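# Rotate dispenser knob to release one dowel into tray

## Task

Rotate the knob on the dispenser so that one dowel, and no more, falls into the black tray. No dowel may end up anywhere other than inside the dispenser or inside the tray. Afterwards release the knob and pull the arms away; the result has to hold without the robot supporting anything.

## Robot and tools

Robot and frame. Two arms, left_arm and right_arm, face each other across a table. left_arm's base is on the +y side. The names say nothing about which side of a picture an arm appears on. All poses in results share one scene frame in metres: origin at the table centre, +z up, table surface at z = +0.020. Each gripper's fingers point along its own +x axis and close along its y axis. end_effector_position is the spot between the finger pads, about 3 to 4 cm behind the tips. Reported hand positions can be somewhat wrong, worse when the arm is stretched far.

execute_actions. The argument actions is a list holding at most one item. An empty list only returns the current state. An item with rows is a movement: rows is a list of 1 to 15 rows, and steps (1 to 15, default 15) is how many control steps of 1/30 s it runs. Each row covers one step, and the final row is reused if steps exceeds the number of rows. An item with only steps (up to 300) is a wait, measured from the previous result, so your reply time counts toward it. The optional pictures boolean turns camera images on or off for that result. A refused call does nothing to the robot.

Row layout. Every row has 14 numbers, each in [-1, 1], covering both arms even if one stays still: left_arm waist, shoulder, elbow, wrist pitch, wrist yaw, wrist roll, gripper opening, then the same seven for right_arm. The six joint numbers are offsets, not poses. They are scaled: 1.0 equals 0.9615 rad for waist, shoulder and elbow, 1.713 rad for wrist pitch, 1.767 rad for wrist yaw, 1.728 rad for wrist roll. They are measured from the joint angles in the most recent result that printed them; before any such result, and for second or later calls within one reply, they are measured from wherever the arm is when the movement begins. Each row is an offset from that same reference, not from the previous row. So all-zero joints send the arm back to the reference angles; they do not mean hold still.

Joint ranges in radians, same for both arms: waist -3.054 to 3.054, shoulder 0.000 to 3.142, elbow 0.000 to 2.356, wrist pitch -1.571 to 1.571, wrist yaw -1.571 to 1.571, wrist roll -3.142 to 3.142. A request more than 0.010 rad beyond a range end is refused. True ends may sit up to 0.010 rad off the listed ones; targets past the true end are clipped there, and the result may report "joint sent to its limit" (possibly for an earlier, still-running movement). Not seeing that line does not prove there is room left.

Gripper opening is absolute, not an offset: +1 is fully open, empty fingers touch near -0.80, and values down to -1 close no further. Closing fully takes at least about 0.5 s. grip_measured reports the actual opening on the same scale; to hold something, command a value noticeably below it, and the gap sets the squeeze force (roughly 34 N per pad at most). Readings may carry an offset of about 1 mm per gripper. Slamming shut can push harder than intended.

Motion limits. Per step, each joint target can lead the measured angle by at most 0.211 rad (waist, shoulder, elbow), 0.213 (wrist pitch), 0.267 (wrist yaw), 0.228 (wrist roll), and targets are pulled back if they would move the gripper more than 70 mm from where it is. Big moves therefore take several calls. Friction can leave joints short of the target, especially at long reach, and tiny moves may not happen; check Joint positions after each move.

Between calls the arms keep heading to the last target until they settle or a step is HELD. Fingers finish opening or closing regardless.

Result lines. The state line gives each arm's position, quaternion (w, x, y, z) and velocities. Joint positions and Joint velocities list per arm the six joints (rad, rad/s) then the pad gap (m; 0.088 fully open). "joint command not followed" means the clearance check altered or blocked targets; the rest of the row still ran. HELD marks steps where your row was partly or wholly not sent. A TORQUE FAULT freezes that arm for 10 s and drops the rest of the call; load limits in N m are waist 18.2, shoulder 22.5, elbow 22.4, wrist pitch 5.92, wrist yaw 5.9, wrist roll 5.54, including held weight. MOTOR HOT appears from 50 °C; at 95 °C an OVER-TEMPERATURE FAULT holds the arm, and if it fails to cool within 30 to 60 s the arm loses power and drops limp. Holding loads for long heats motors.

zoom_image. Arguments: camera (cam_high, cam_low, cam_left_wrist or cam_right_wrist) and region [x0, y0, x1, y1] in pixels of that camera's last image, origin top-left, at most 504 by 504. All four cameras give 504x504 images.

finished_scene. Argument scene: the integer number of the current scene. It ends the scene irreversibly and reports success; the goal must already be met and stable.

Avoid: arms striking or pressing on each other (mounts included), knocking anything off the table, dowels landing outside the dispenser or tray, turning so far that a second dowel drops, forceful pushes, and hard contact that trips torque limits. Occasional outside tugs or shoves may disturb held or loose objects.

Each tool is called after "Request:" as name([rows], argument=value, ...), one row to a line, values as JSON.

## Session

Request:
execute_actions(actions=[])

Scene clock: 0.00 s of 5400.00 s.
left_arm: end_effector_position=(-0.3069, +0.1708, +0.3582) grip_measured=+0.854 end_effector_quat_wxyz=(+0.598, +0.185, -0.256, -0.737) end_effector_velocity=(+0.003, -0.000, -0.007) end_effector_angular_velocity=(+0.028, +0.002, +0.008) | right_arm: end_effector_position=(-0.0966, -0.0560, +0.1763) grip_measured=+0.829 end_effector_quat_wxyz=(+0.870, -0.157, +0.048, +0.465) end_effector_velocity=(+0.000, +0.001, +0.000) end_effector_angular_velocity=(-0.009, -0.003, +0.004)
Joint positions: left_arm=[-0.     0.856  0.654  0.246  0.004  0.004  0.081] | right_arm=[0.73  1.939 1.023 0.481 0.813 0.442 0.08 ]
Joint velocities: left_arm=[-0.002 -0.002 -0.007 -0.022  0.007 -0.007  0.   ] | right_arm=[-0.002 -0.002  0.002 -0.007 -0.007 -0.007 -0.   ]
Heat: left arm: hottest wrist pitch 30 °C (+0.0 °C/min); right arm: hottest wrist pitch 30 °C (+0.0 °C/min).

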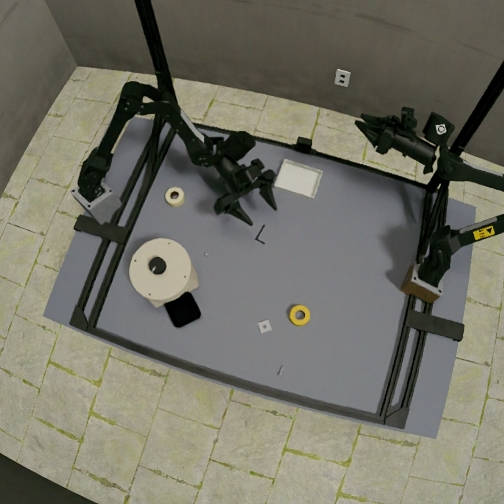

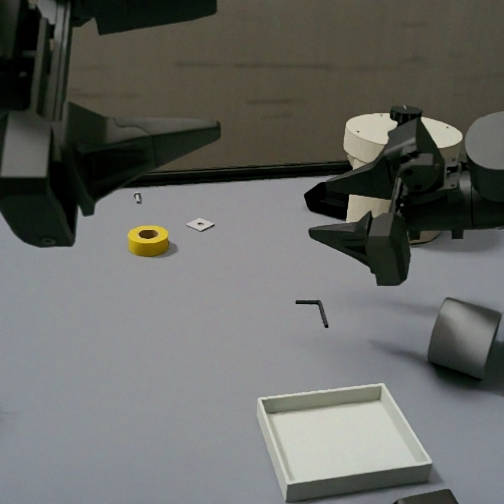

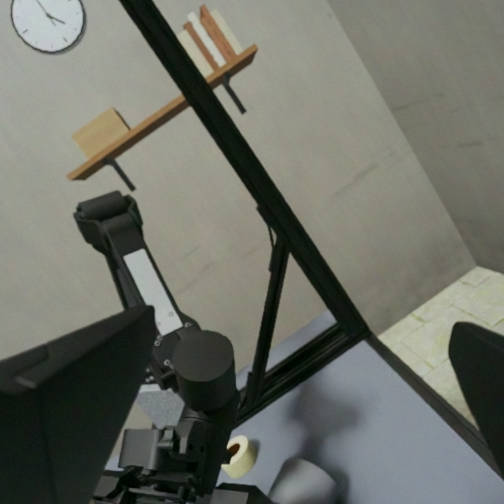

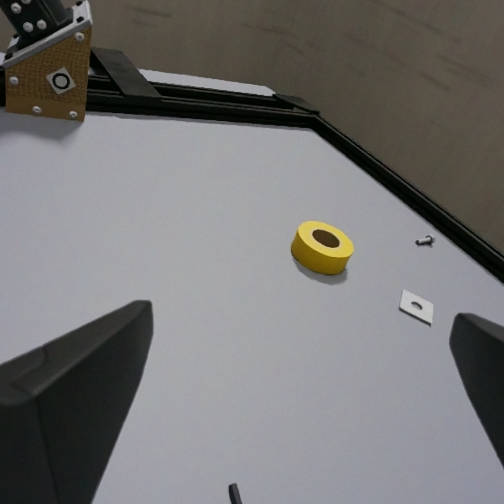

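Request:
zoom_image(camera="cam_high", region=[60, 170, 240, 350])

Request:
zoom_image(camera="cam_low", region=[290, 80, 504, 260])

Region (60, 170, 240, 350) of cam_high's 504x504 image, scaled by 2.800, with more detail than that image has.

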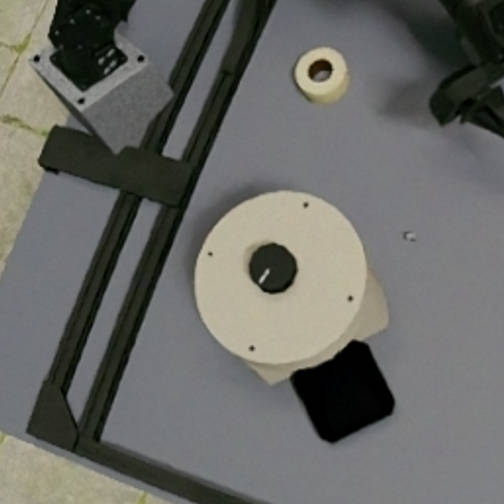

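Region (290, 80, 504, 260) of cam_low's 504x504 image, scaled by 2.355, with more detail than that image has; it fills the top 424 rows of this view, and the rest is white.

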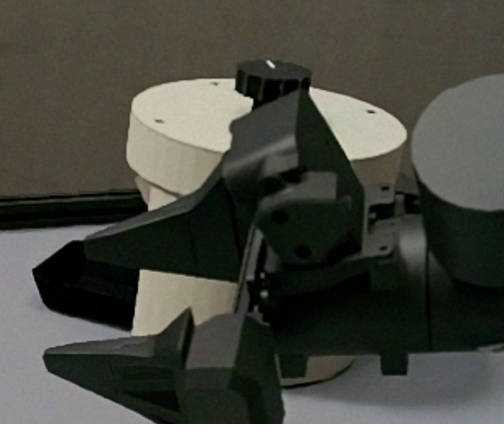

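Request:
execute_actions([
  {"rows":[[0,0,0,0,0,0,1,-0.447,-0.25,0.543,-1,-0.631,-0.256,1]]},
], pictures=false)

Request:
execute_actions([
  {"steps":45},
])

Scene clock: 28.23 s of 5400.00 s.
left_arm: end_effector_position=(-0.3069, +0.1708, +0.3582) grip_measured=+1.000 end_effector_quat_wxyz=(+0.598, +0.185, -0.256, -0.737) end_effector_velocity=(+0.000, +0.001, -0.001) end_effector_angular_velocity=(+0.006, +0.006, -0.003) | right_arm: end_effector_position=(-0.0456, +0.0049, +0.3328) grip_measured=+0.988 end_effector_quat_wxyz=(+0.805, -0.237, +0.026, +0.543) end_effector_velocity=(+0.050, +0.073, +0.331) end_effector_angular_velocity=(-0.424, +0.057, +0.785)
Joint positions: left_arm=[-0.     0.856  0.654  0.246  0.004  0.004  0.088] | right_arm=[0.391 1.756 1.365 0.072 0.316 0.088 0.087]
Joint velocities: left_arm=[ 0.002 -0.007 -0.002 -0.007  0.007 -0.007  0.   ] | right_arm=[-0.706 -0.198  1.053 -1.223 -1.487 -0.579  0.001]
Heat: left arm: hottest wrist pitch 33 °C (+6.4 °C/min); right arm: hottest shoulder 33 °C (+6.4 °C/min).
Steps of this call (steps 1 to 90: nothing new was sent; then 24.73 s passed at rest; steps 91 to 105: all 15 steps of this action). Readings (joint positions):
91: left_arm=[-0.000 0.856 0.654 0.246 0.004 0.004] | right_arm=[0.723 1.929 1.033 0.454 0.786 0.423]
92: left_arm=[-0.000 0.856 0.654 0.246 0.004 0.004] | right_arm=[0.709 1.920 1.045 0.428 0.756 0.399]
94: left_arm=[-0.000 0.856 0.654 0.246 0.004 0.004] | right_arm=[0.669 1.893 1.078 0.385 0.702 0.354]
98: left_arm=[-0.000 0.856 0.654 0.246 0.004 0.004] | right_arm=[0.574 1.825 1.167 0.294 0.586 0.255]
105: the state above

Scene clock: 29.73 s of 5400.00 s.
left_arm: end_effector_position=(-0.3069, +0.1708, +0.3582) grip_measured=+1.000 end_effector_quat_wxyz=(+0.598, +0.185, -0.256, -0.737) end_effector_velocity=(+0.000, -0.001, -0.000) end_effector_angular_velocity=(-0.003, +0.008, +0.002) | right_arm: end_effector_position=(-0.0807, -0.1789, +0.2570) grip_measured=+0.992 end_effector_quat_wxyz=(+0.537, -0.479, +0.489, +0.492) end_effector_velocity=(-0.003, -0.002, +0.000) end_effector_angular_velocity=(-0.005, +0.022, +0.004)
Joint positions: left_arm=[-0.     0.856  0.654  0.246  0.004  0.004  0.088] | right_arm=[ 0.304  1.702  1.533 -1.229 -0.298  0.005  0.088]
Joint velocities: left_arm=[-0.002  0.002 -0.002  0.007 -0.007 -0.007  0.   ] | right_arm=[-0.002 -0.002 -0.002 -0.007 -0.022 -0.007 -0.   ]
Heat: left arm: hottest wrist pitch 33 °C (+6.1 °C/min); right arm: hottest shoulder 34 °C (+8.1 °C/min).
Steps of this call (steps 1 to 45: the robot went on to your last target). Readings (joint positions):
1: left_arm=[-0.000 0.856 0.654 0.246 0.004 0.004] | right_arm=[0.368 1.749 1.402 0.025 0.258 0.070]
2: left_arm=[-0.000 0.856 0.654 0.246 0.004 0.004] | right_arm=[0.348 1.742 1.434 -0.020 0.200 0.055]
4: left_arm=[-0.000 0.856 0.654 0.246 0.004 0.004] | right_arm=[0.322 1.723 1.481 -0.110 0.084 0.035]
8: left_arm=[-0.000 0.856 0.654 0.246 0.004 0.004] | right_arm=[0.308 1.702 1.524 -0.296 -0.142 0.016]
45: the state above

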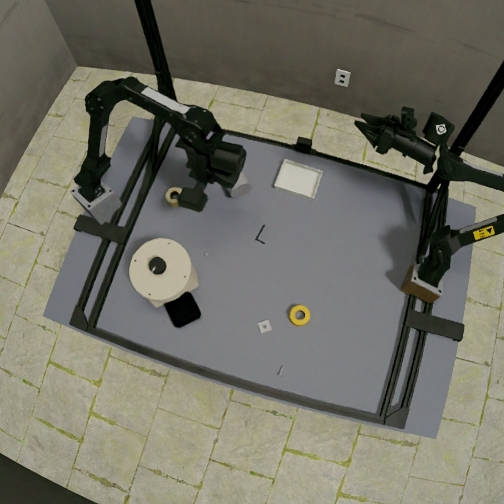

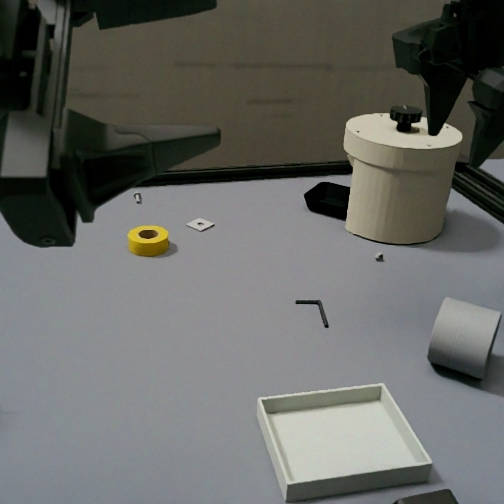

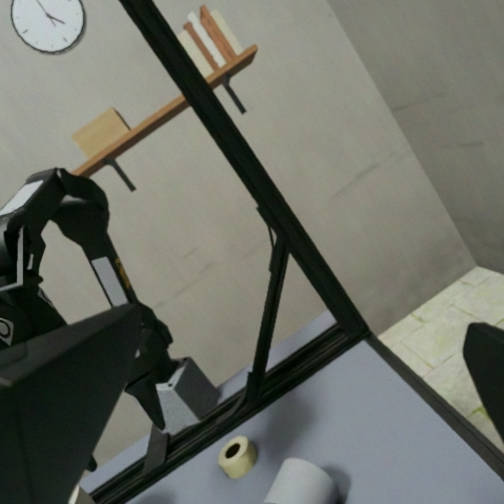

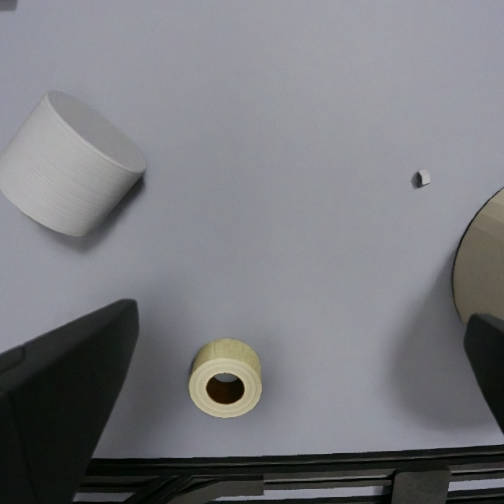

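Request:
execute_actions([
  {"rows":[[0,0,0,0,0,0,1,-0.85,0,0,-0.15,0,0,1]]},
], pictures=false)

Request:
execute_actions([
  {"steps":30},
])

Scene clock: 37.20 s of 5400.00 s.
left_arm: end_effector_position=(-0.3070, +0.1708, +0.3584) grip_measured=+1.000 end_effector_quat_wxyz=(+0.598, +0.185, -0.256, -0.737) end_effector_velocity=(-0.002, +0.001, +0.000) end_effector_angular_velocity=(-0.004, +0.009, -0.005) | right_arm: end_effector_position=(+0.0895, -0.2777, +0.3262) grip_measured=+0.992 end_effector_quat_wxyz=(+0.671, -0.277, +0.629, +0.277) end_effector_velocity=(+0.291, -0.226, +0.130) end_effector_angular_velocity=(+0.370, -0.135, -1.265)
Joint positions: left_arm=[-0.     0.856  0.655  0.246  0.004  0.004  0.088] | right_arm=[-0.366  1.701  1.536 -1.477 -0.302  0.003  0.088]
Joint velocities: left_arm=[-0.007 -0.002 -0.002  0.007 -0.007 -0.007  0.   ] | right_arm=[-1.331 -0.002 -0.002 -0.066  0.007 -0.007 -0.   ]
Heat: left arm: hottest wrist pitch 34 °C (+6.5 °C/min); right arm: hottest shoulder 34 °C (+6.5 °C/min).
Steps of this call (steps 1 to 15: the robot went on to your last target; steps 16 to 90: nothing new was sent; then 3.97 s passed at rest; steps 91 to 105: all 15 steps of this action). Readings (joint positions):
91: left_arm=[-0.000 0.856 0.655 0.246 0.004 0.004] | right_arm=[0.289 1.701 1.535 -1.262 -0.307 0.004]
92: left_arm=[-0.000 0.856 0.655 0.246 0.004 0.004] | right_arm=[0.256 1.701 1.536 -1.316 -0.309 0.004]
94: left_arm=[-0.000 0.856 0.655 0.246 0.004 0.004] | right_arm=[0.161 1.701 1.536 -1.387 -0.306 0.004]
98: left_arm=[-0.000 0.856 0.655 0.246 0.004 0.004] | right_arm=[-0.039 1.701 1.536 -1.448 -0.302 0.004]
105: the state above

Scene clock: 38.20 s of 5400.00 s.
left_arm: end_effector_position=(-0.3070, +0.1708, +0.3584) grip_measured=+1.000 end_effector_quat_wxyz=(+0.598, +0.185, -0.256, -0.737) end_effector_velocity=(+0.002, +0.000, -0.001) end_effector_angular_velocity=(+0.005, +0.007, +0.008) | right_arm: end_effector_position=(+0.1193, -0.3047, +0.3399) grip_measured=+0.992 end_effector_quat_wxyz=(+0.699, -0.222, +0.636, +0.240) end_effector_velocity=(-0.005, -0.002, +0.002) end_effector_angular_velocity=(-0.001, +0.013, +0.002)
Joint positions: left_arm=[-0.     0.856  0.655  0.246  0.004  0.004  0.088] | right_arm=[-0.51   1.701  1.536 -1.485 -0.298  0.003  0.088]
Joint velocities: left_arm=[-0.002 -0.002 -0.002 -0.007 -0.007 -0.007  0.   ] | right_arm=[-0.002 -0.007  0.002 -0.022 -0.007 -0.007 -0.   ]
Heat: left arm: hottest wrist pitch 34 °C (+6.3 °C/min); right arm: hottest shoulder 34 °C (+6.3 °C/min).
Steps of this call (steps 1 to 30: the robot went on to your last target). Readings (joint positions):
1: left_arm=[-0.000 0.856 0.655 0.246 0.004 0.004] | right_arm=[-0.406 1.701 1.536 -1.479 -0.300 0.003]
2: left_arm=[-0.000 0.856 0.655 0.246 0.004 0.004] | right_arm=[-0.438 1.701 1.536 -1.480 -0.298 0.003]
4: left_arm=[-0.000 0.856 0.655 0.246 0.004 0.004] | right_arm=[-0.476 1.701 1.536 -1.483 -0.298 0.003]
8: left_arm=[-0.000 0.856 0.655 0.246 0.004 0.004] | right_arm=[-0.497 1.701 1.536 -1.484 -0.298 0.003]
30: the state above
All arms were judged still, so your last target was given up. Only a new action makes them travel on or press farther. Fingers that are still opening or closing keep moving.

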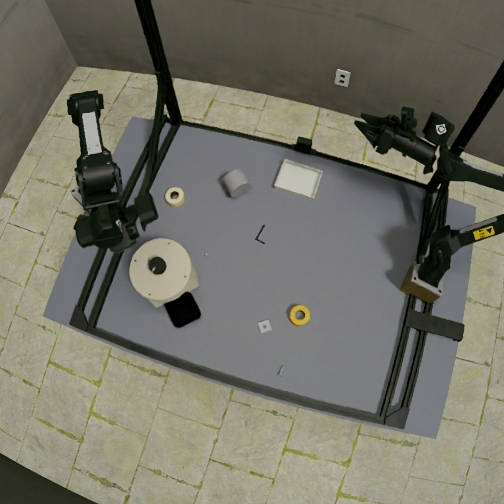

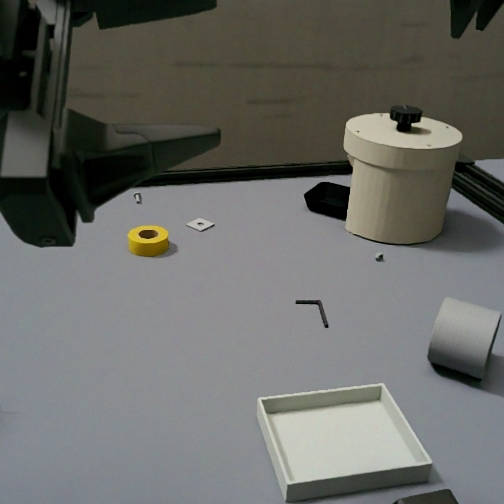

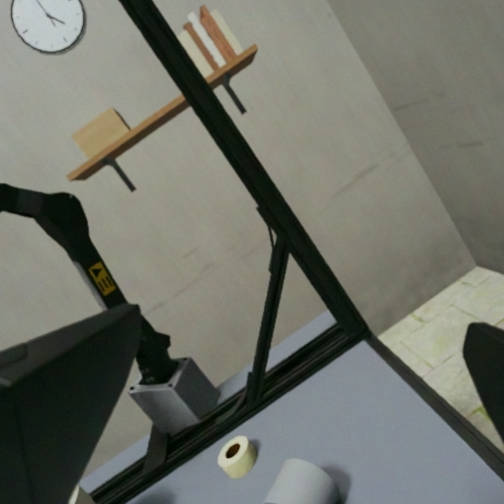

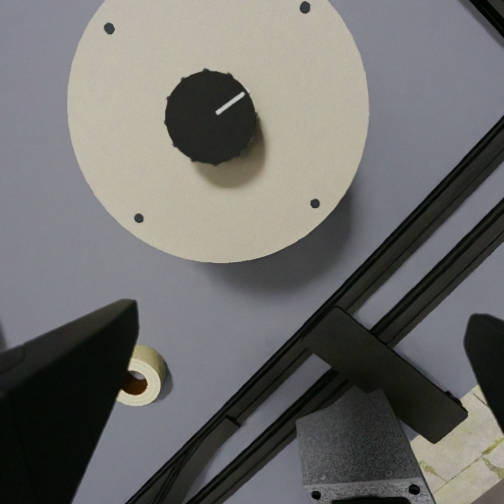

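Request:
execute_actions([
  {"rows":[[0,0,0,0,0,0,1,0.146,0.204,0.024,0.072,-0.017,0,1]]},
], pictures=false)

Request:
execute_actions([
  {"steps":15},
])

Scene clock: 53.07 s of 5400.00 s.
left_arm: end_effector_position=(-0.3070, +0.1708, +0.3584) grip_measured=+1.000 end_effector_quat_wxyz=(+0.598, +0.185, -0.256, -0.737) end_effector_velocity=(+0.001, +0.000, -0.001) end_effector_angular_velocity=(+0.000, +0.023, +0.002) | right_arm: end_effector_position=(+0.1294, -0.2583, +0.2825) grip_measured=+0.992 end_effector_quat_wxyz=(+0.655, -0.268, +0.653, +0.269) end_effector_velocity=(+0.000, +0.006, -0.009) end_effector_angular_velocity=(-0.002, +0.009, +0.023)
Joint positions: left_arm=[-0.     0.856  0.655  0.246  0.004  0.004  0.088] | right_arm=[-0.376  1.886  1.552 -1.366 -0.323  0.003  0.088]
Joint velocities: left_arm=[-0.002 -0.002 -0.007  0.007 -0.007 -0.022  0.   ] | right_arm=[ 0.017  0.022 -0.002  0.022 -0.007 -0.007 -0.   ]
Heat: left arm: hottest wrist pitch 35 °C (+5.7 °C/min); right arm: hottest shoulder 34 °C (+4.5 °C/min).
Steps of this call (steps 1 to 90: nothing new was sent; then 11.37 s passed at rest; steps 91 to 105: all 15 steps of this action). Readings (joint positions):
91: left_arm=[-0.000 0.856 0.655 0.246 0.004 0.004] | right_arm=[-0.502 1.721 1.537 -1.476 -0.298 0.003]
92: left_arm=[-0.000 0.856 0.655 0.246 0.004 0.004] | right_arm=[-0.481 1.742 1.544 -1.447 -0.302 0.003]
94: left_arm=[-0.000 0.856 0.655 0.246 0.004 0.004] | right_arm=[-0.432 1.801 1.552 -1.402 -0.314 0.003]
98: left_arm=[-0.000 0.856 0.655 0.246 0.004 0.004] | right_arm=[-0.381 1.880 1.552 -1.378 -0.320 0.003]
105: the state above

Scene clock: 53.57 s of 5400.00 s.
left_arm: end_effector_position=(-0.3070, +0.1708, +0.3584) grip_measured=+1.000 end_effector_quat_wxyz=(+0.598, +0.185, -0.256, -0.737) end_effector_velocity=(+0.004, +0.001, +0.002) end_effector_angular_velocity=(-0.007, +0.025, +0.020) | right_arm: end_effector_position=(+0.1291, -0.2572, +0.2819) grip_measured=+0.992 end_effector_quat_wxyz=(+0.655, -0.269, +0.653, +0.270) end_effector_velocity=(-0.002, +0.001, -0.000) end_effector_angular_velocity=(-0.001, +0.010, +0.007)
Joint positions: left_arm=[-0.     0.856  0.655  0.246  0.004  0.004  0.088] | right_arm=[-0.372  1.887  1.552 -1.363 -0.324  0.003  0.088]
Joint velocities: left_arm=[ 0.002 -0.007 -0.002 -0.007 -0.022 -0.022  0.   ] | right_arm=[ 0.002  0.002  0.002 -0.007 -0.007 -0.007 -0.   ]
Heat: left arm: hottest wrist pitch 35 °C (+5.6 °C/min); right arm: hottest shoulder 34 °C (+4.5 °C/min).
Steps of this call (steps 1 to 15: the robot went on to your last target). Readings (joint positions):
1: left_arm=[-0.000 0.856 0.655 0.246 0.004 0.004] | right_arm=[-0.375 1.886 1.552 -1.365 -0.323 0.003]
2: left_arm=[-0.000 0.856 0.655 0.246 0.004 0.004] | right_arm=[-0.374 1.886 1.552 -1.365 -0.323 0.003]
4: left_arm=[-0.000 0.856 0.655 0.246 0.004 0.004] | right_arm=[-0.373 1.886 1.552 -1.364 -0.323 0.003]
8: left_arm=[-0.000 0.856 0.655 0.246 0.004 0.004] | right_arm=[-0.372 1.887 1.552 -1.364 -0.323 0.003]
15: the state above
All arms were judged still, so your last target was given up. Only a new action makes them travel on or press farther. Fingers that are still opening or closing keep moving.

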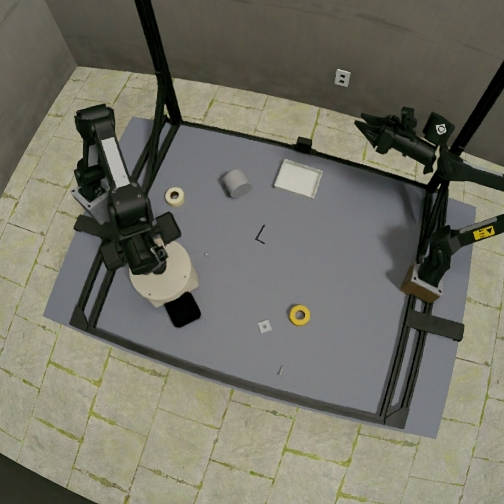

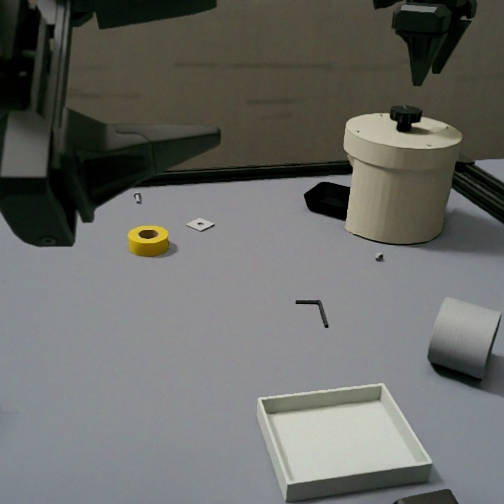

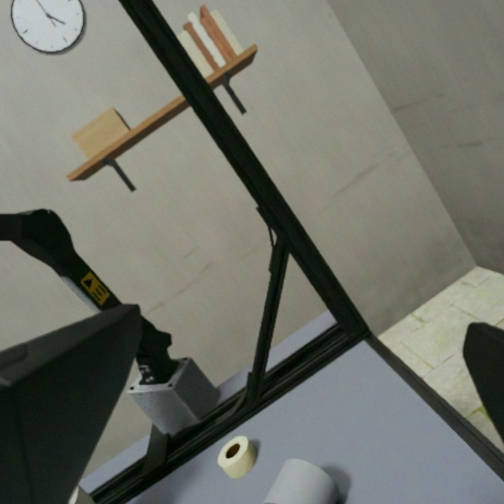

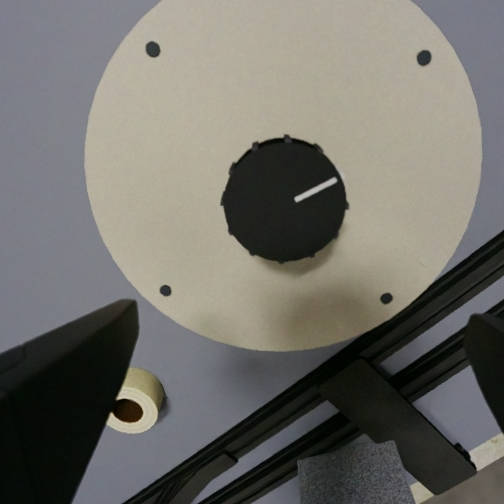

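Request:
execute_actions([
  {"rows":[[0,0,0,0,0,0,1,0.045,0.092,-0.056,0.086,-0.005,0,1]]},
], pictures=false)

Request:
execute_actions([
  {"steps":10},
])

Request:
zoom_image(camera="cam_low", region=[320, 30, 490, 200])

Scene clock: 63.47 s of 5400.00 s.
left_arm: end_effector_position=(-0.3070, +0.1708, +0.3584) grip_measured=+1.000 end_effector_quat_wxyz=(+0.598, +0.185, -0.256, -0.737) end_effector_velocity=(+0.003, -0.000, -0.003) end_effector_angular_velocity=(+0.008, +0.006, +0.011) | right_arm: end_effector_position=(+0.1424, -0.2403, +0.2433) grip_measured=+0.992 end_effector_quat_wxyz=(+0.651, -0.283, +0.645, +0.285) end_effector_velocity=(-0.000, -0.002, -0.003) end_effector_angular_velocity=(+0.001, +0.010, +0.003)
Joint positions: left_arm=[-0.     0.856  0.655  0.246  0.004  0.004  0.088] | right_arm=[-0.332  1.966  1.508 -1.221 -0.328  0.003  0.088]
Joint velocities: left_arm=[-0.002 -0.002 -0.007 -0.007 -0.007 -0.007  0.   ] | right_arm=[-0.002  0.002 -0.012  0.007 -0.007 -0.007 -0.   ]
Heat: left arm: hottest wrist pitch 35 °C (+5.0 °C/min); right arm: hottest shoulder 33 °C (+2.0 °C/min).
Steps of this call (steps 1 to 90: nothing new was sent; then 6.40 s passed at rest; steps 91 to 105: all 15 steps of this action). Readings (joint positions):
91: left_arm=[-0.000 0.856 0.655 0.246 0.004 0.004] | right_arm=[-0.369 1.896 1.547 -1.340 -0.324 0.003]
92: left_arm=[-0.000 0.856 0.655 0.246 0.004 0.004] | right_arm=[-0.363 1.904 1.545 -1.304 -0.325 0.003]
94: left_arm=[-0.000 0.856 0.655 0.246 0.004 0.004] | right_arm=[-0.348 1.930 1.538 -1.265 -0.327 0.003]
98: left_arm=[-0.000 0.856 0.655 0.246 0.004 0.004] | right_arm=[-0.332 1.963 1.511 -1.237 -0.327 0.003]
105: the state above

Scene clock: 63.80 s of 5400.00 s.
left_arm: end_effector_position=(-0.3070, +0.1708, +0.3584) grip_measured=+1.000 end_effector_quat_wxyz=(+0.598, +0.185, -0.256, -0.737) end_effector_velocity=(-0.000, +0.001, +0.001) end_effector_angular_velocity=(-0.007, +0.009, -0.001) | right_arm: end_effector_position=(+0.1429, -0.2398, +0.2432) grip_measured=+0.992 end_effector_quat_wxyz=(+0.651, -0.283, +0.644, +0.286) end_effector_velocity=(-0.002, -0.005, +0.000) end_effector_angular_velocity=(-0.020, +0.008, -0.002)
Joint positions: left_arm=[-0.     0.856  0.655  0.246  0.004  0.004  0.088] | right_arm=[-0.332  1.967  1.508 -1.218 -0.328  0.003  0.088]
Joint velocities: left_arm=[-0.002 -0.002 -0.002  0.007 -0.007 -0.007  0.   ] | right_arm=[-0.002 -0.002 -0.002 -0.022  0.007 -0.007 -0.   ]
Heat: left arm: hottest wrist pitch 35 °C (+5.0 °C/min); right arm: hottest shoulder 33 °C (+2.0 °C/min).
Steps of this call (steps 1 to 10: the robot went on to your last target). Readings (joint positions):
1: left_arm=[-0.000 0.856 0.655 0.246 0.004 0.004] | right_arm=[-0.332 1.966 1.508 -1.220 -0.328 0.003]
2: left_arm=[-0.000 0.856 0.655 0.246 0.004 0.004] | right_arm=[-0.332 1.966 1.508 -1.220 -0.328 0.003]
4: left_arm=[-0.000 0.856 0.655 0.246 0.004 0.004] | right_arm=[-0.332 1.967 1.508 -1.219 -0.328 0.003]
8: left_arm=[-0.000 0.856 0.655 0.246 0.004 0.004] | right_arm=[-0.332 1.967 1.508 -1.218 -0.328 0.003]
10: the state above

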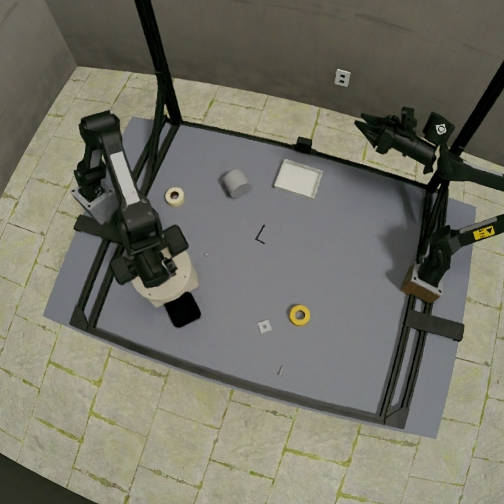

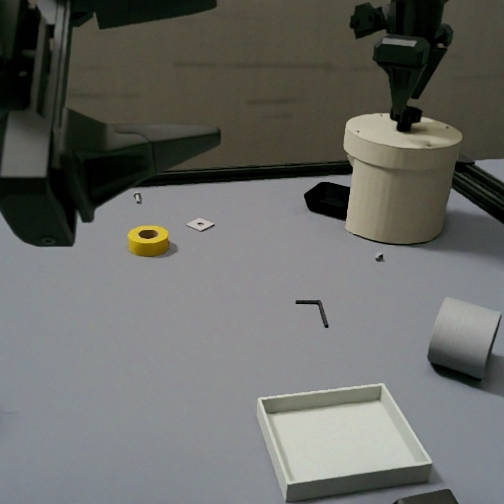

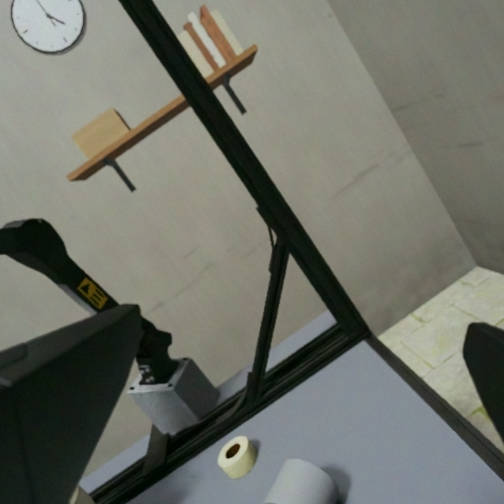

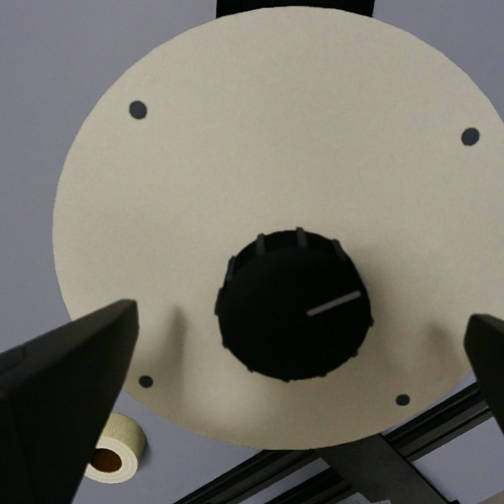

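Region (320, 30, 490, 200) of cam_low's 504x504 image, scaled by 2.965, with more detail than that image has.

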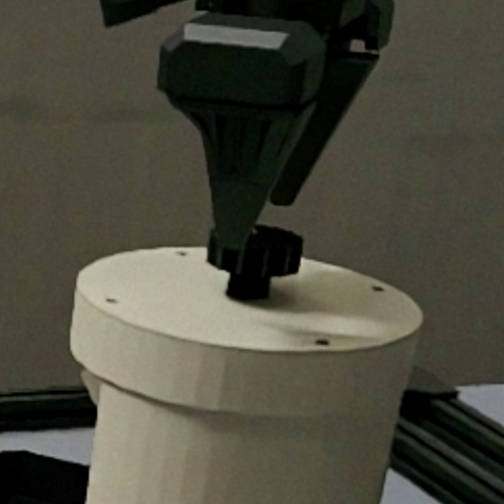

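Request:
execute_actions([
  {"rows":[[0,0,0,0,0,0,1,0.024,0.028,-0.068,0.043,-0.003,0,1]]},
], pictures=false)

Request:
execute_actions([
  {"steps":10},
])

Request:
zoom_image(camera="cam_low", region=[320, 30, 490, 200])

Scene clock: 69.47 s of 5400.00 s.
left_arm: end_effector_position=(-0.3070, +0.1708, +0.3584) grip_measured=+1.000 end_effector_quat_wxyz=(+0.598, +0.185, -0.256, -0.737) end_effector_velocity=(+0.000, +0.000, -0.002) end_effector_angular_velocity=(+0.011, +0.021, +0.004) | right_arm: end_effector_position=(+0.1429, -0.2387, +0.2226) grip_measured=+0.992 end_effector_quat_wxyz=(+0.646, -0.291, +0.643, +0.290) end_effector_velocity=(-0.002, -0.006, -0.003) end_effector_angular_velocity=(-0.020, +0.008, -0.002)
Joint positions: left_arm=[-0.     0.856  0.655  0.246  0.004  0.004  0.088] | right_arm=[-0.311  1.985  1.455 -1.147 -0.329  0.003  0.088]
Joint velocities: left_arm=[-0.007 -0.002 -0.002 -0.007 -0.007 -0.022  0.   ] | right_arm=[-0.002 -0.002 -0.017 -0.007  0.007 -0.007 -0.   ]
Heat: left arm: hottest wrist pitch 35 °C (+4.0 °C/min); right arm: hottest shoulder 34 °C (+3.0 °C/min).
Steps of this call (steps 1 to 15: the robot went on to your last target; steps 16 to 90: nothing new was sent; then 2.17 s passed at rest; steps 91 to 105: all 15 steps of this action). Readings (joint positions):
91: left_arm=[-0.000 0.856 0.655 0.246 0.004 0.004] | right_arm=[-0.330 1.967 1.499 -1.202 -0.328 0.003]
92: left_arm=[-0.000 0.856 0.655 0.246 0.004 0.004] | right_arm=[-0.327 1.968 1.492 -1.187 -0.328 0.003]
94: left_arm=[-0.000 0.856 0.655 0.246 0.004 0.004] | right_arm=[-0.319 1.973 1.477 -1.171 -0.329 0.003]
98: left_arm=[-0.000 0.856 0.655 0.246 0.004 0.004] | right_arm=[-0.311 1.984 1.457 -1.156 -0.329 0.003]
105: the state above

Scene clock: 69.80 s of 5400.00 s.
left_arm: end_effector_position=(-0.3070, +0.1708, +0.3584) grip_measured=+1.000 end_effector_quat_wxyz=(+0.598, +0.185, -0.256, -0.737) end_effector_velocity=(+0.003, -0.000, -0.004) end_effector_angular_velocity=(+0.016, +0.005, +0.017) | right_arm: end_effector_position=(+0.1430, -0.2387, +0.2224) grip_measured=+0.992 end_effector_quat_wxyz=(+0.646, -0.291, +0.643, +0.291) end_effector_velocity=(-0.002, -0.001, +0.000) end_effector_angular_velocity=(+0.000, +0.010, +0.017)
Joint positions: left_arm=[-0.     0.856  0.655  0.246  0.004  0.004  0.088] | right_arm=[-0.311  1.985  1.454 -1.146 -0.329  0.003  0.088]
Joint velocities: left_arm=[-0.002 -0.002 -0.002 -0.022 -0.007 -0.007  0.   ] | right_arm=[-0.002 -0.002 -0.002 -0.007 -0.007 -0.022 -0.   ]
Heat: left arm: hottest wrist pitch 35 °C (+4.0 °C/min); right arm: hottest shoulder 34 °C (+3.0 °C/min).
Steps of this call (steps 1 to 10: the robot went on to your last target). Readings (joint positions):
1: left_arm=[-0.000 0.856 0.655 0.246 0.004 0.004] | right_arm=[-0.311 1.985 1.454 -1.147 -0.329 0.003]
2: left_arm=[-0.000 0.856 0.655 0.246 0.004 0.004] | right_arm=[-0.311 1.985 1.454 -1.147 -0.329 0.003]
4: left_arm=[-0.000 0.856 0.655 0.246 0.004 0.004] | right_arm=[-0.311 1.985 1.454 -1.146 -0.329 0.003]
8: left_arm=[-0.000 0.856 0.655 0.246 0.004 0.004] | right_arm=[-0.311 1.985 1.454 -1.146 -0.329 0.003]
10: the state above

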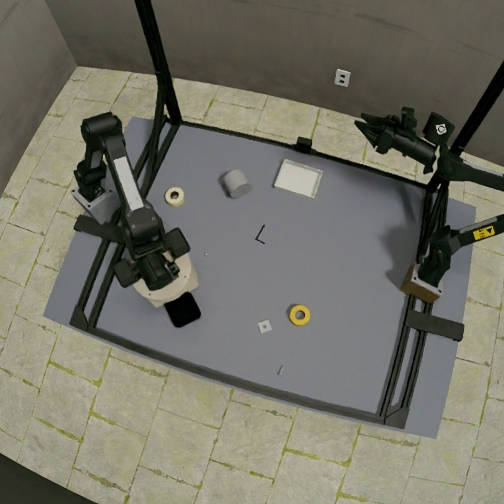

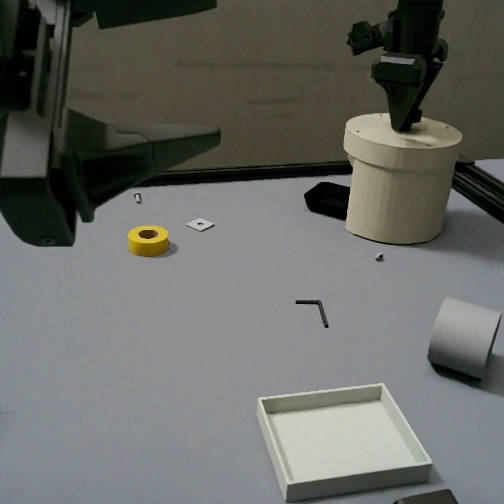

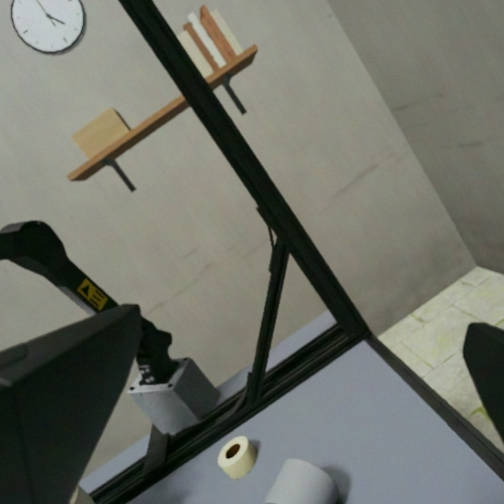

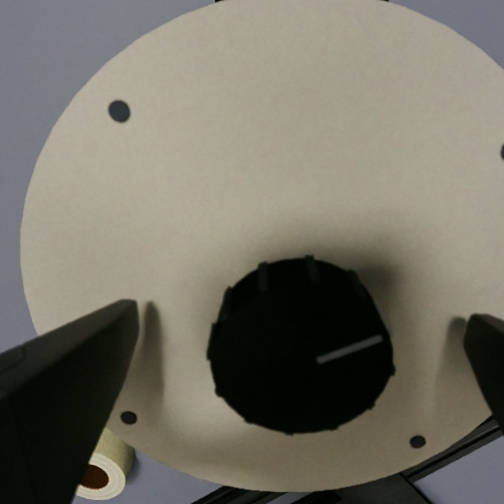

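Region (320, 30, 490, 200) of cam_low's 504x504 image, scaled by 2.965, with more detail than that image has.

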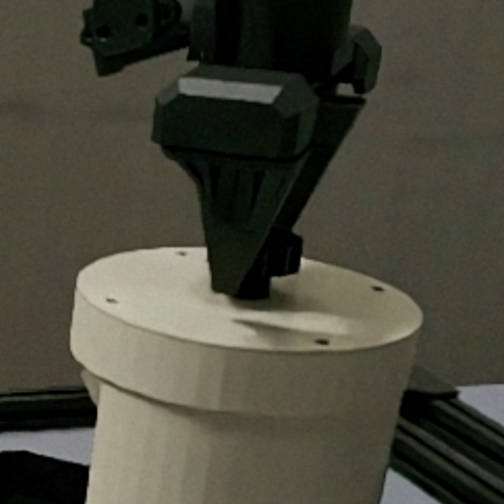

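Request:
execute_actions([
  {"rows":[[0,0,0,0,0,0,1,0,0,0,0,0,0,0.85],[0,0,0,0,0,0,1,0,0,0,0,0,0,0.7],[0,0,0,0,0,0,1,0,0,0,0,0,0,0.55],[0,0,0,0,0,0,1,0,0,0,0,0,0,0.45],[0,0,0,0,0,0,1,0,0,0,0,0,0,0.35],[0,0,0,0,0,0,1,0,0,0,0,0,0,0.28],[0,0,0,0,0,0,1,0,0,0,0,0,0,0.22],[0,0,0,0,0,0,1,0,0,0,0,0,0,0.17],[0,0,0,0,0,0,1,0,0,0,0,0,0,0.12],[0,0,0,0,0,0,1,0,0,0,0,0,0,0.08],[0,0,0,0,0,0,1,0,0,0,0,0,0,0.04],[0,0,0,0,0,0,1,0,0,0,0,0,0,0],[0,0,0,0,0,0,1,0,0,0,0,0,0,-0.04],[0,0,0,0,0,0,1,0,0,0,0,0,0,-0.08],[0,0,0,0,0,0,1,0,0,0,0,0,0,-0.12]]},
], pictures=false)

Request:
execute_actions([
  {"steps":10},
])

Scene clock: 76.47 s of 5400.00 s.
left_arm: end_effector_position=(-0.3071, +0.1708, +0.3585) grip_measured=+1.000 end_effector_quat_wxyz=(+0.598, +0.185, -0.256, -0.737) end_effector_velocity=(+0.003, -0.000, -0.000) end_effector_angular_velocity=(-0.004, +0.009, +0.020) | right_arm: end_effector_position=(+0.1418, -0.2378, +0.2219) grip_measured=+0.105 end_effector_quat_wxyz=(+0.645, -0.289, +0.644, +0.293) end_effector_velocity=(-0.003, -0.006, -0.001) end_effector_angular_velocity=(-0.023, +0.011, -0.004)
Joint positions: left_arm=[-0.     0.856  0.655  0.246  0.004  0.004  0.088] | right_arm=[-0.309  1.985  1.453 -1.145 -0.335  0.003  0.044]
Joint velocities: left_arm=[-0.002 -0.002 -0.002 -0.007 -0.022 -0.007  0.   ] | right_arm=[-0.002 -0.002 -0.007 -0.022  0.007 -0.007 -0.   ]
Heat: left arm: hottest wrist pitch 36 °C (+4.0 °C/min); right arm: hottest shoulder 34 °C (+2.0 °C/min).
Steps of this call (steps 1 to 15: the robot went on to your last target; steps 16 to 90: nothing new was sent; then 3.17 s passed at rest; steps 91 to 105: all 15 steps of this action). Readings (joint positions):
91: left_arm=[-0.000 0.856 0.655 0.246 0.004 0.004] | right_arm=[-0.311 1.985 1.454 -1.146 -0.329 0.003]
92: left_arm=[-0.000 0.856 0.655 0.246 0.004 0.004] | right_arm=[-0.311 1.985 1.454 -1.146 -0.329 0.003]
94: left_arm=[-0.000 0.856 0.655 0.246 0.004 0.004] | right_arm=[-0.311 1.985 1.454 -1.146 -0.329 0.003]
98: left_arm=[-0.000 0.856 0.655 0.246 0.004 0.004] | right_arm=[-0.311 1.985 1.453 -1.146 -0.329 0.003]
105: the state above

Scene clock: 76.80 s of 5400.00 s.
left_arm: end_effector_position=(-0.3071, +0.1708, +0.3585) grip_measured=+1.000 end_effector_quat_wxyz=(+0.598, +0.185, -0.256, -0.737) end_effector_velocity=(+0.002, +0.000, -0.001) end_effector_angular_velocity=(+0.008, +0.021, +0.008) | right_arm: end_effector_position=(+0.1418, -0.2377, +0.2220) grip_measured=+0.105 end_effector_quat_wxyz=(+0.645, -0.289, +0.644, +0.293) end_effector_velocity=(-0.000, -0.002, +0.001) end_effector_angular_velocity=(+0.002, +0.009, -0.002)
Joint positions: left_arm=[-0.     0.856  0.655  0.246  0.004  0.004  0.088] | right_arm=[-0.309  1.985  1.454 -1.145 -0.335  0.003  0.044]
Joint velocities: left_arm=[-0.002 -0.002 -0.002 -0.007 -0.007 -0.022  0.   ] | right_arm=[-0.007 -0.002 -0.002 -0.007 -0.007 -0.007 -0.   ]
Heat: left arm: hottest wrist pitch 36 °C (+4.0 °C/min); right arm: hottest shoulder 34 °C (+2.0 °C/min).
Steps of this call (steps 1 to 10: the robot went on to your last target). Readings (joint positions):
1: left_arm=[-0.000 0.856 0.655 0.246 0.004 0.004] | right_arm=[-0.309 1.985 1.453 -1.145 -0.335 0.003]
2: left_arm=[-0.000 0.856 0.655 0.246 0.004 0.004] | right_arm=[-0.309 1.985 1.453 -1.145 -0.335 0.003]
4: left_arm=[-0.000 0.856 0.655 0.246 0.004 0.004] | right_arm=[-0.309 1.985 1.454 -1.145 -0.335 0.003]
8: left_arm=[-0.000 0.856 0.655 0.246 0.004 0.004] | right_arm=[-0.309 1.985 1.454 -1.145 -0.335 0.003]
10: the state above

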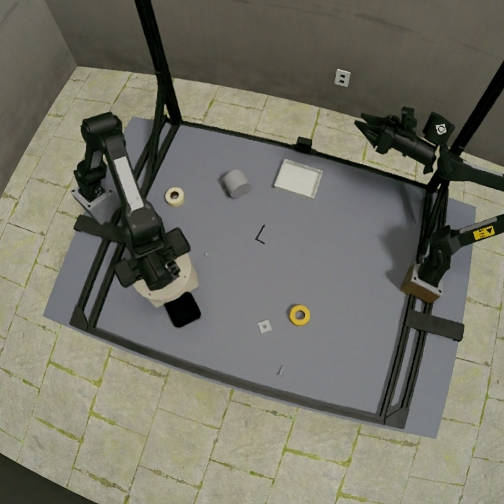

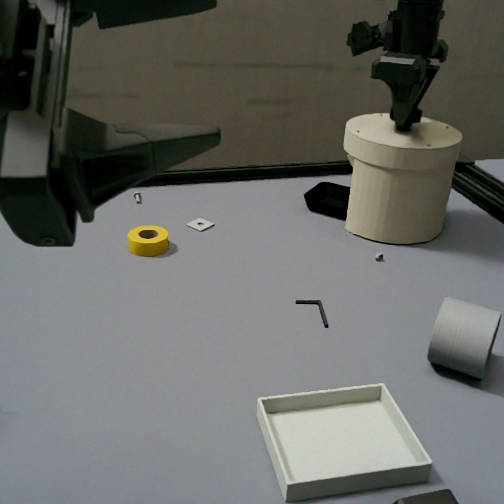

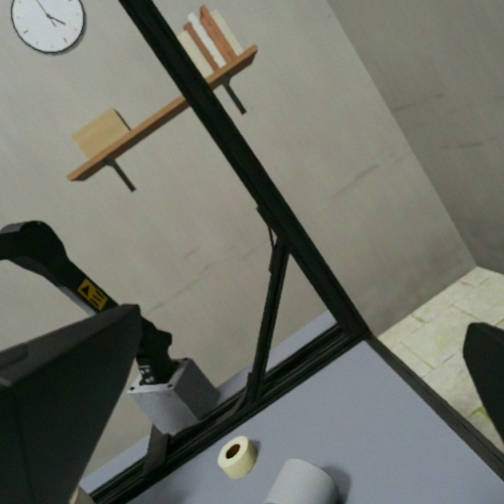

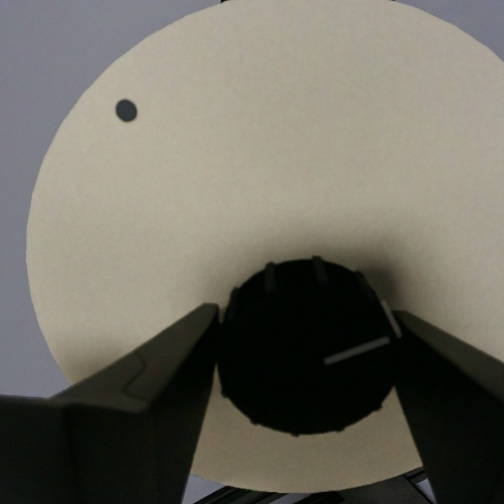

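Request:
execute_actions([
  {"rows":[[0,0,0,0,0,0,1,0,0,0,0,0,0.03,-0.12],[0,0,0,0,0,0,1,0,0,0,0,0,0.06,-0.12],[0,0,0,0,0,0,1,0,0,0,0,0,0.09,-0.12],[0,0,0,0,0,0,1,0,0,0,0,0,0.12,-0.12],[0,0,0,0,0,0,1,0,0,0,0,0,0.15,-0.12]]},
], pictures=false)

Request:
execute_actions([
  {"steps":20},
])

Request:
zoom_image(camera="cam_high", region=[120, 250, 220, 350])

Scene clock: 82.20 s of 5400.00 s.
left_arm: end_effector_position=(-0.3071, +0.1708, +0.3585) grip_measured=+1.000 end_effector_quat_wxyz=(+0.598, +0.185, -0.256, -0.737) end_effector_velocity=(+0.001, +0.001, -0.000) end_effector_angular_velocity=(-0.002, -0.007, +0.006) | right_arm: end_effector_position=(+0.1433, -0.2370, +0.2219) grip_measured=+0.100 end_effector_quat_wxyz=(+0.675, -0.220, +0.668, +0.223) end_effector_velocity=(-0.000, -0.004, -0.001) end_effector_angular_velocity=(-0.013, +0.002, +0.001)
Joint positions: left_arm=[-0.     0.856  0.655  0.246  0.004  0.004  0.088] | right_arm=[-0.308  1.985  1.454 -1.138 -0.33   0.217  0.044]
Joint velocities: left_arm=[-0.002 -0.007 -0.002 -0.007 -0.007  0.007  0.   ] | right_arm=[-0.002 -0.002 -0.007 -0.007  0.007 -0.007  0.   ]
Heat: left arm: hottest wrist pitch 36 °C (+3.0 °C/min); right arm: hottest shoulder 34 °C (+1.0 °C/min).
Steps of this call (steps 1 to 15: the robot went on to your last target; steps 16 to 90: nothing new was sent; then 1.90 s passed at rest; steps 91 to 105: all 15 steps of this action). Readings (joint positions):
91: left_arm=[-0.000 0.856 0.655 0.246 0.004 0.004] | right_arm=[-0.309 1.985 1.454 -1.145 -0.335 0.008]
92: left_arm=[-0.000 0.856 0.655 0.246 0.004 0.004] | right_arm=[-0.309 1.985 1.454 -1.145 -0.335 0.013]
94: left_arm=[-0.000 0.856 0.655 0.246 0.004 0.004] | right_arm=[-0.308 1.985 1.454 -1.143 -0.333 0.069]
98: left_arm=[-0.000 0.856 0.655 0.246 0.004 0.004] | right_arm=[-0.307 1.985 1.454 -1.138 -0.329 0.167]
105: the state above

Scene clock: 82.87 s of 5400.00 s.
left_arm: end_effector_position=(-0.3071, +0.1708, +0.3585) grip_measured=+1.000 end_effector_quat_wxyz=(+0.598, +0.185, -0.256, -0.737) end_effector_velocity=(+0.003, -0.000, -0.003) end_effector_angular_velocity=(+0.005, -0.008, +0.011) | right_arm: end_effector_position=(+0.1434, -0.2370, +0.2219) grip_measured=+0.099 end_effector_quat_wxyz=(+0.676, -0.218, +0.669, +0.220) end_effector_velocity=(+0.001, +0.002, +0.000) end_effector_angular_velocity=(+0.011, +0.001, +0.007)
Joint positions: left_arm=[-0.     0.856  0.655  0.246  0.004  0.004  0.088] | right_arm=[-0.308  1.985  1.454 -1.138 -0.329  0.225  0.044]
Joint velocities: left_arm=[-0.002 -0.002 -0.007 -0.007 -0.007  0.007  0.   ] | right_arm=[-0.002  0.002  0.002  0.007 -0.007 -0.007 -0.   ]
Heat: left arm: hottest wrist pitch 36 °C (+3.0 °C/min); right arm: hottest shoulder 34 °C (+1.0 °C/min).
Steps of this call (steps 1 to 15: the robot went on to your last target; steps 16 to 20: nothing new was sent). Readings (joint positions):
1: left_arm=[-0.000 0.856 0.655 0.246 0.004 0.004] | right_arm=[-0.308 1.985 1.454 -1.138 -0.330 0.218]
2: left_arm=[-0.000 0.856 0.655 0.246 0.004 0.004] | right_arm=[-0.308 1.985 1.454 -1.138 -0.329 0.219]
4: left_arm=[-0.000 0.856 0.655 0.246 0.004 0.004] | right_arm=[-0.308 1.985 1.454 -1.138 -0.329 0.222]
8: left_arm=[-0.000 0.856 0.655 0.246 0.004 0.004] | right_arm=[-0.308 1.985 1.454 -1.138 -0.329 0.224]
20: the state above
All arms were judged still, so your last target was given up. Only a new action makes them travel on or press farther. Fingers that are still opening or closing keep moving.

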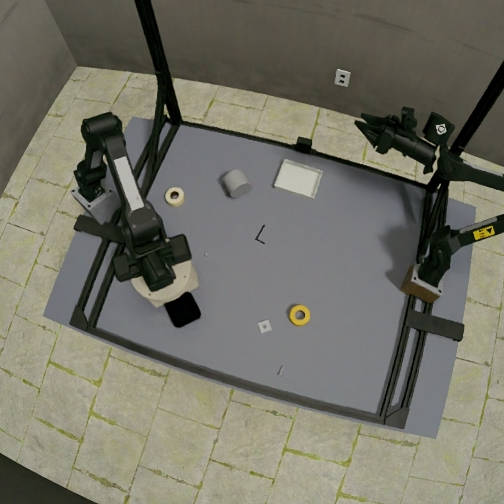

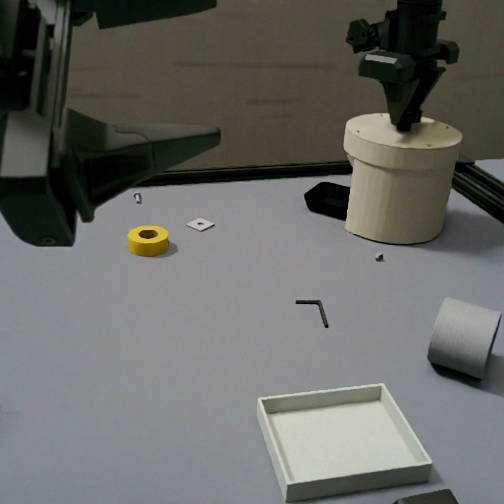

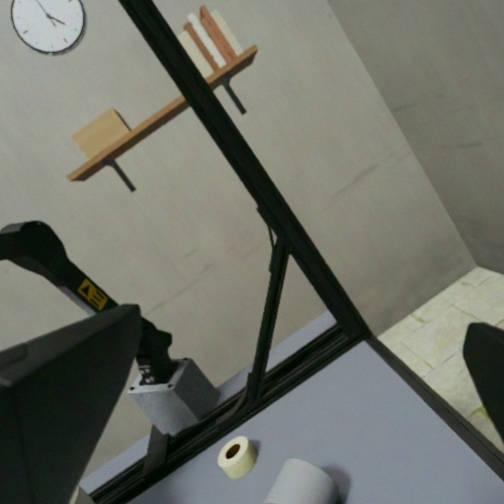

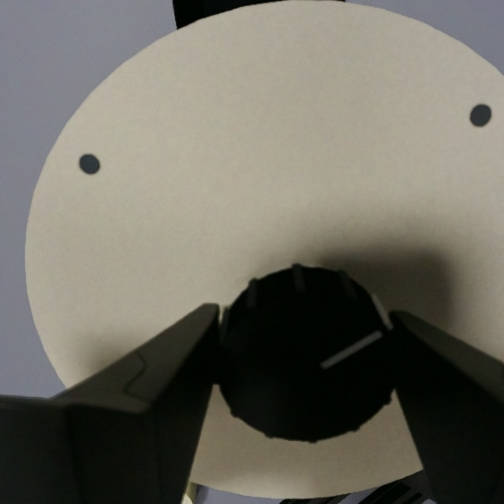

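Region (120, 250, 220, 350) of cam_high's 504x504 image, scaled by 5.040, with more detail than that image has.

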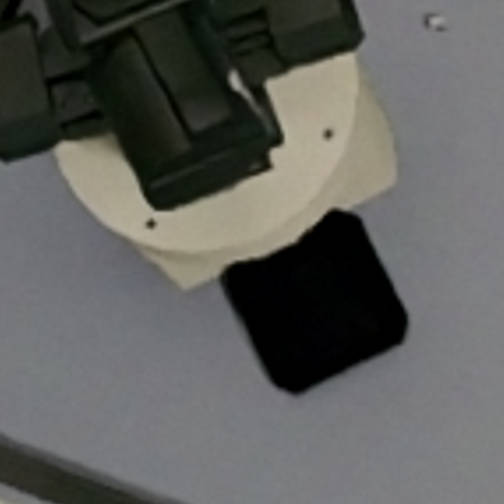

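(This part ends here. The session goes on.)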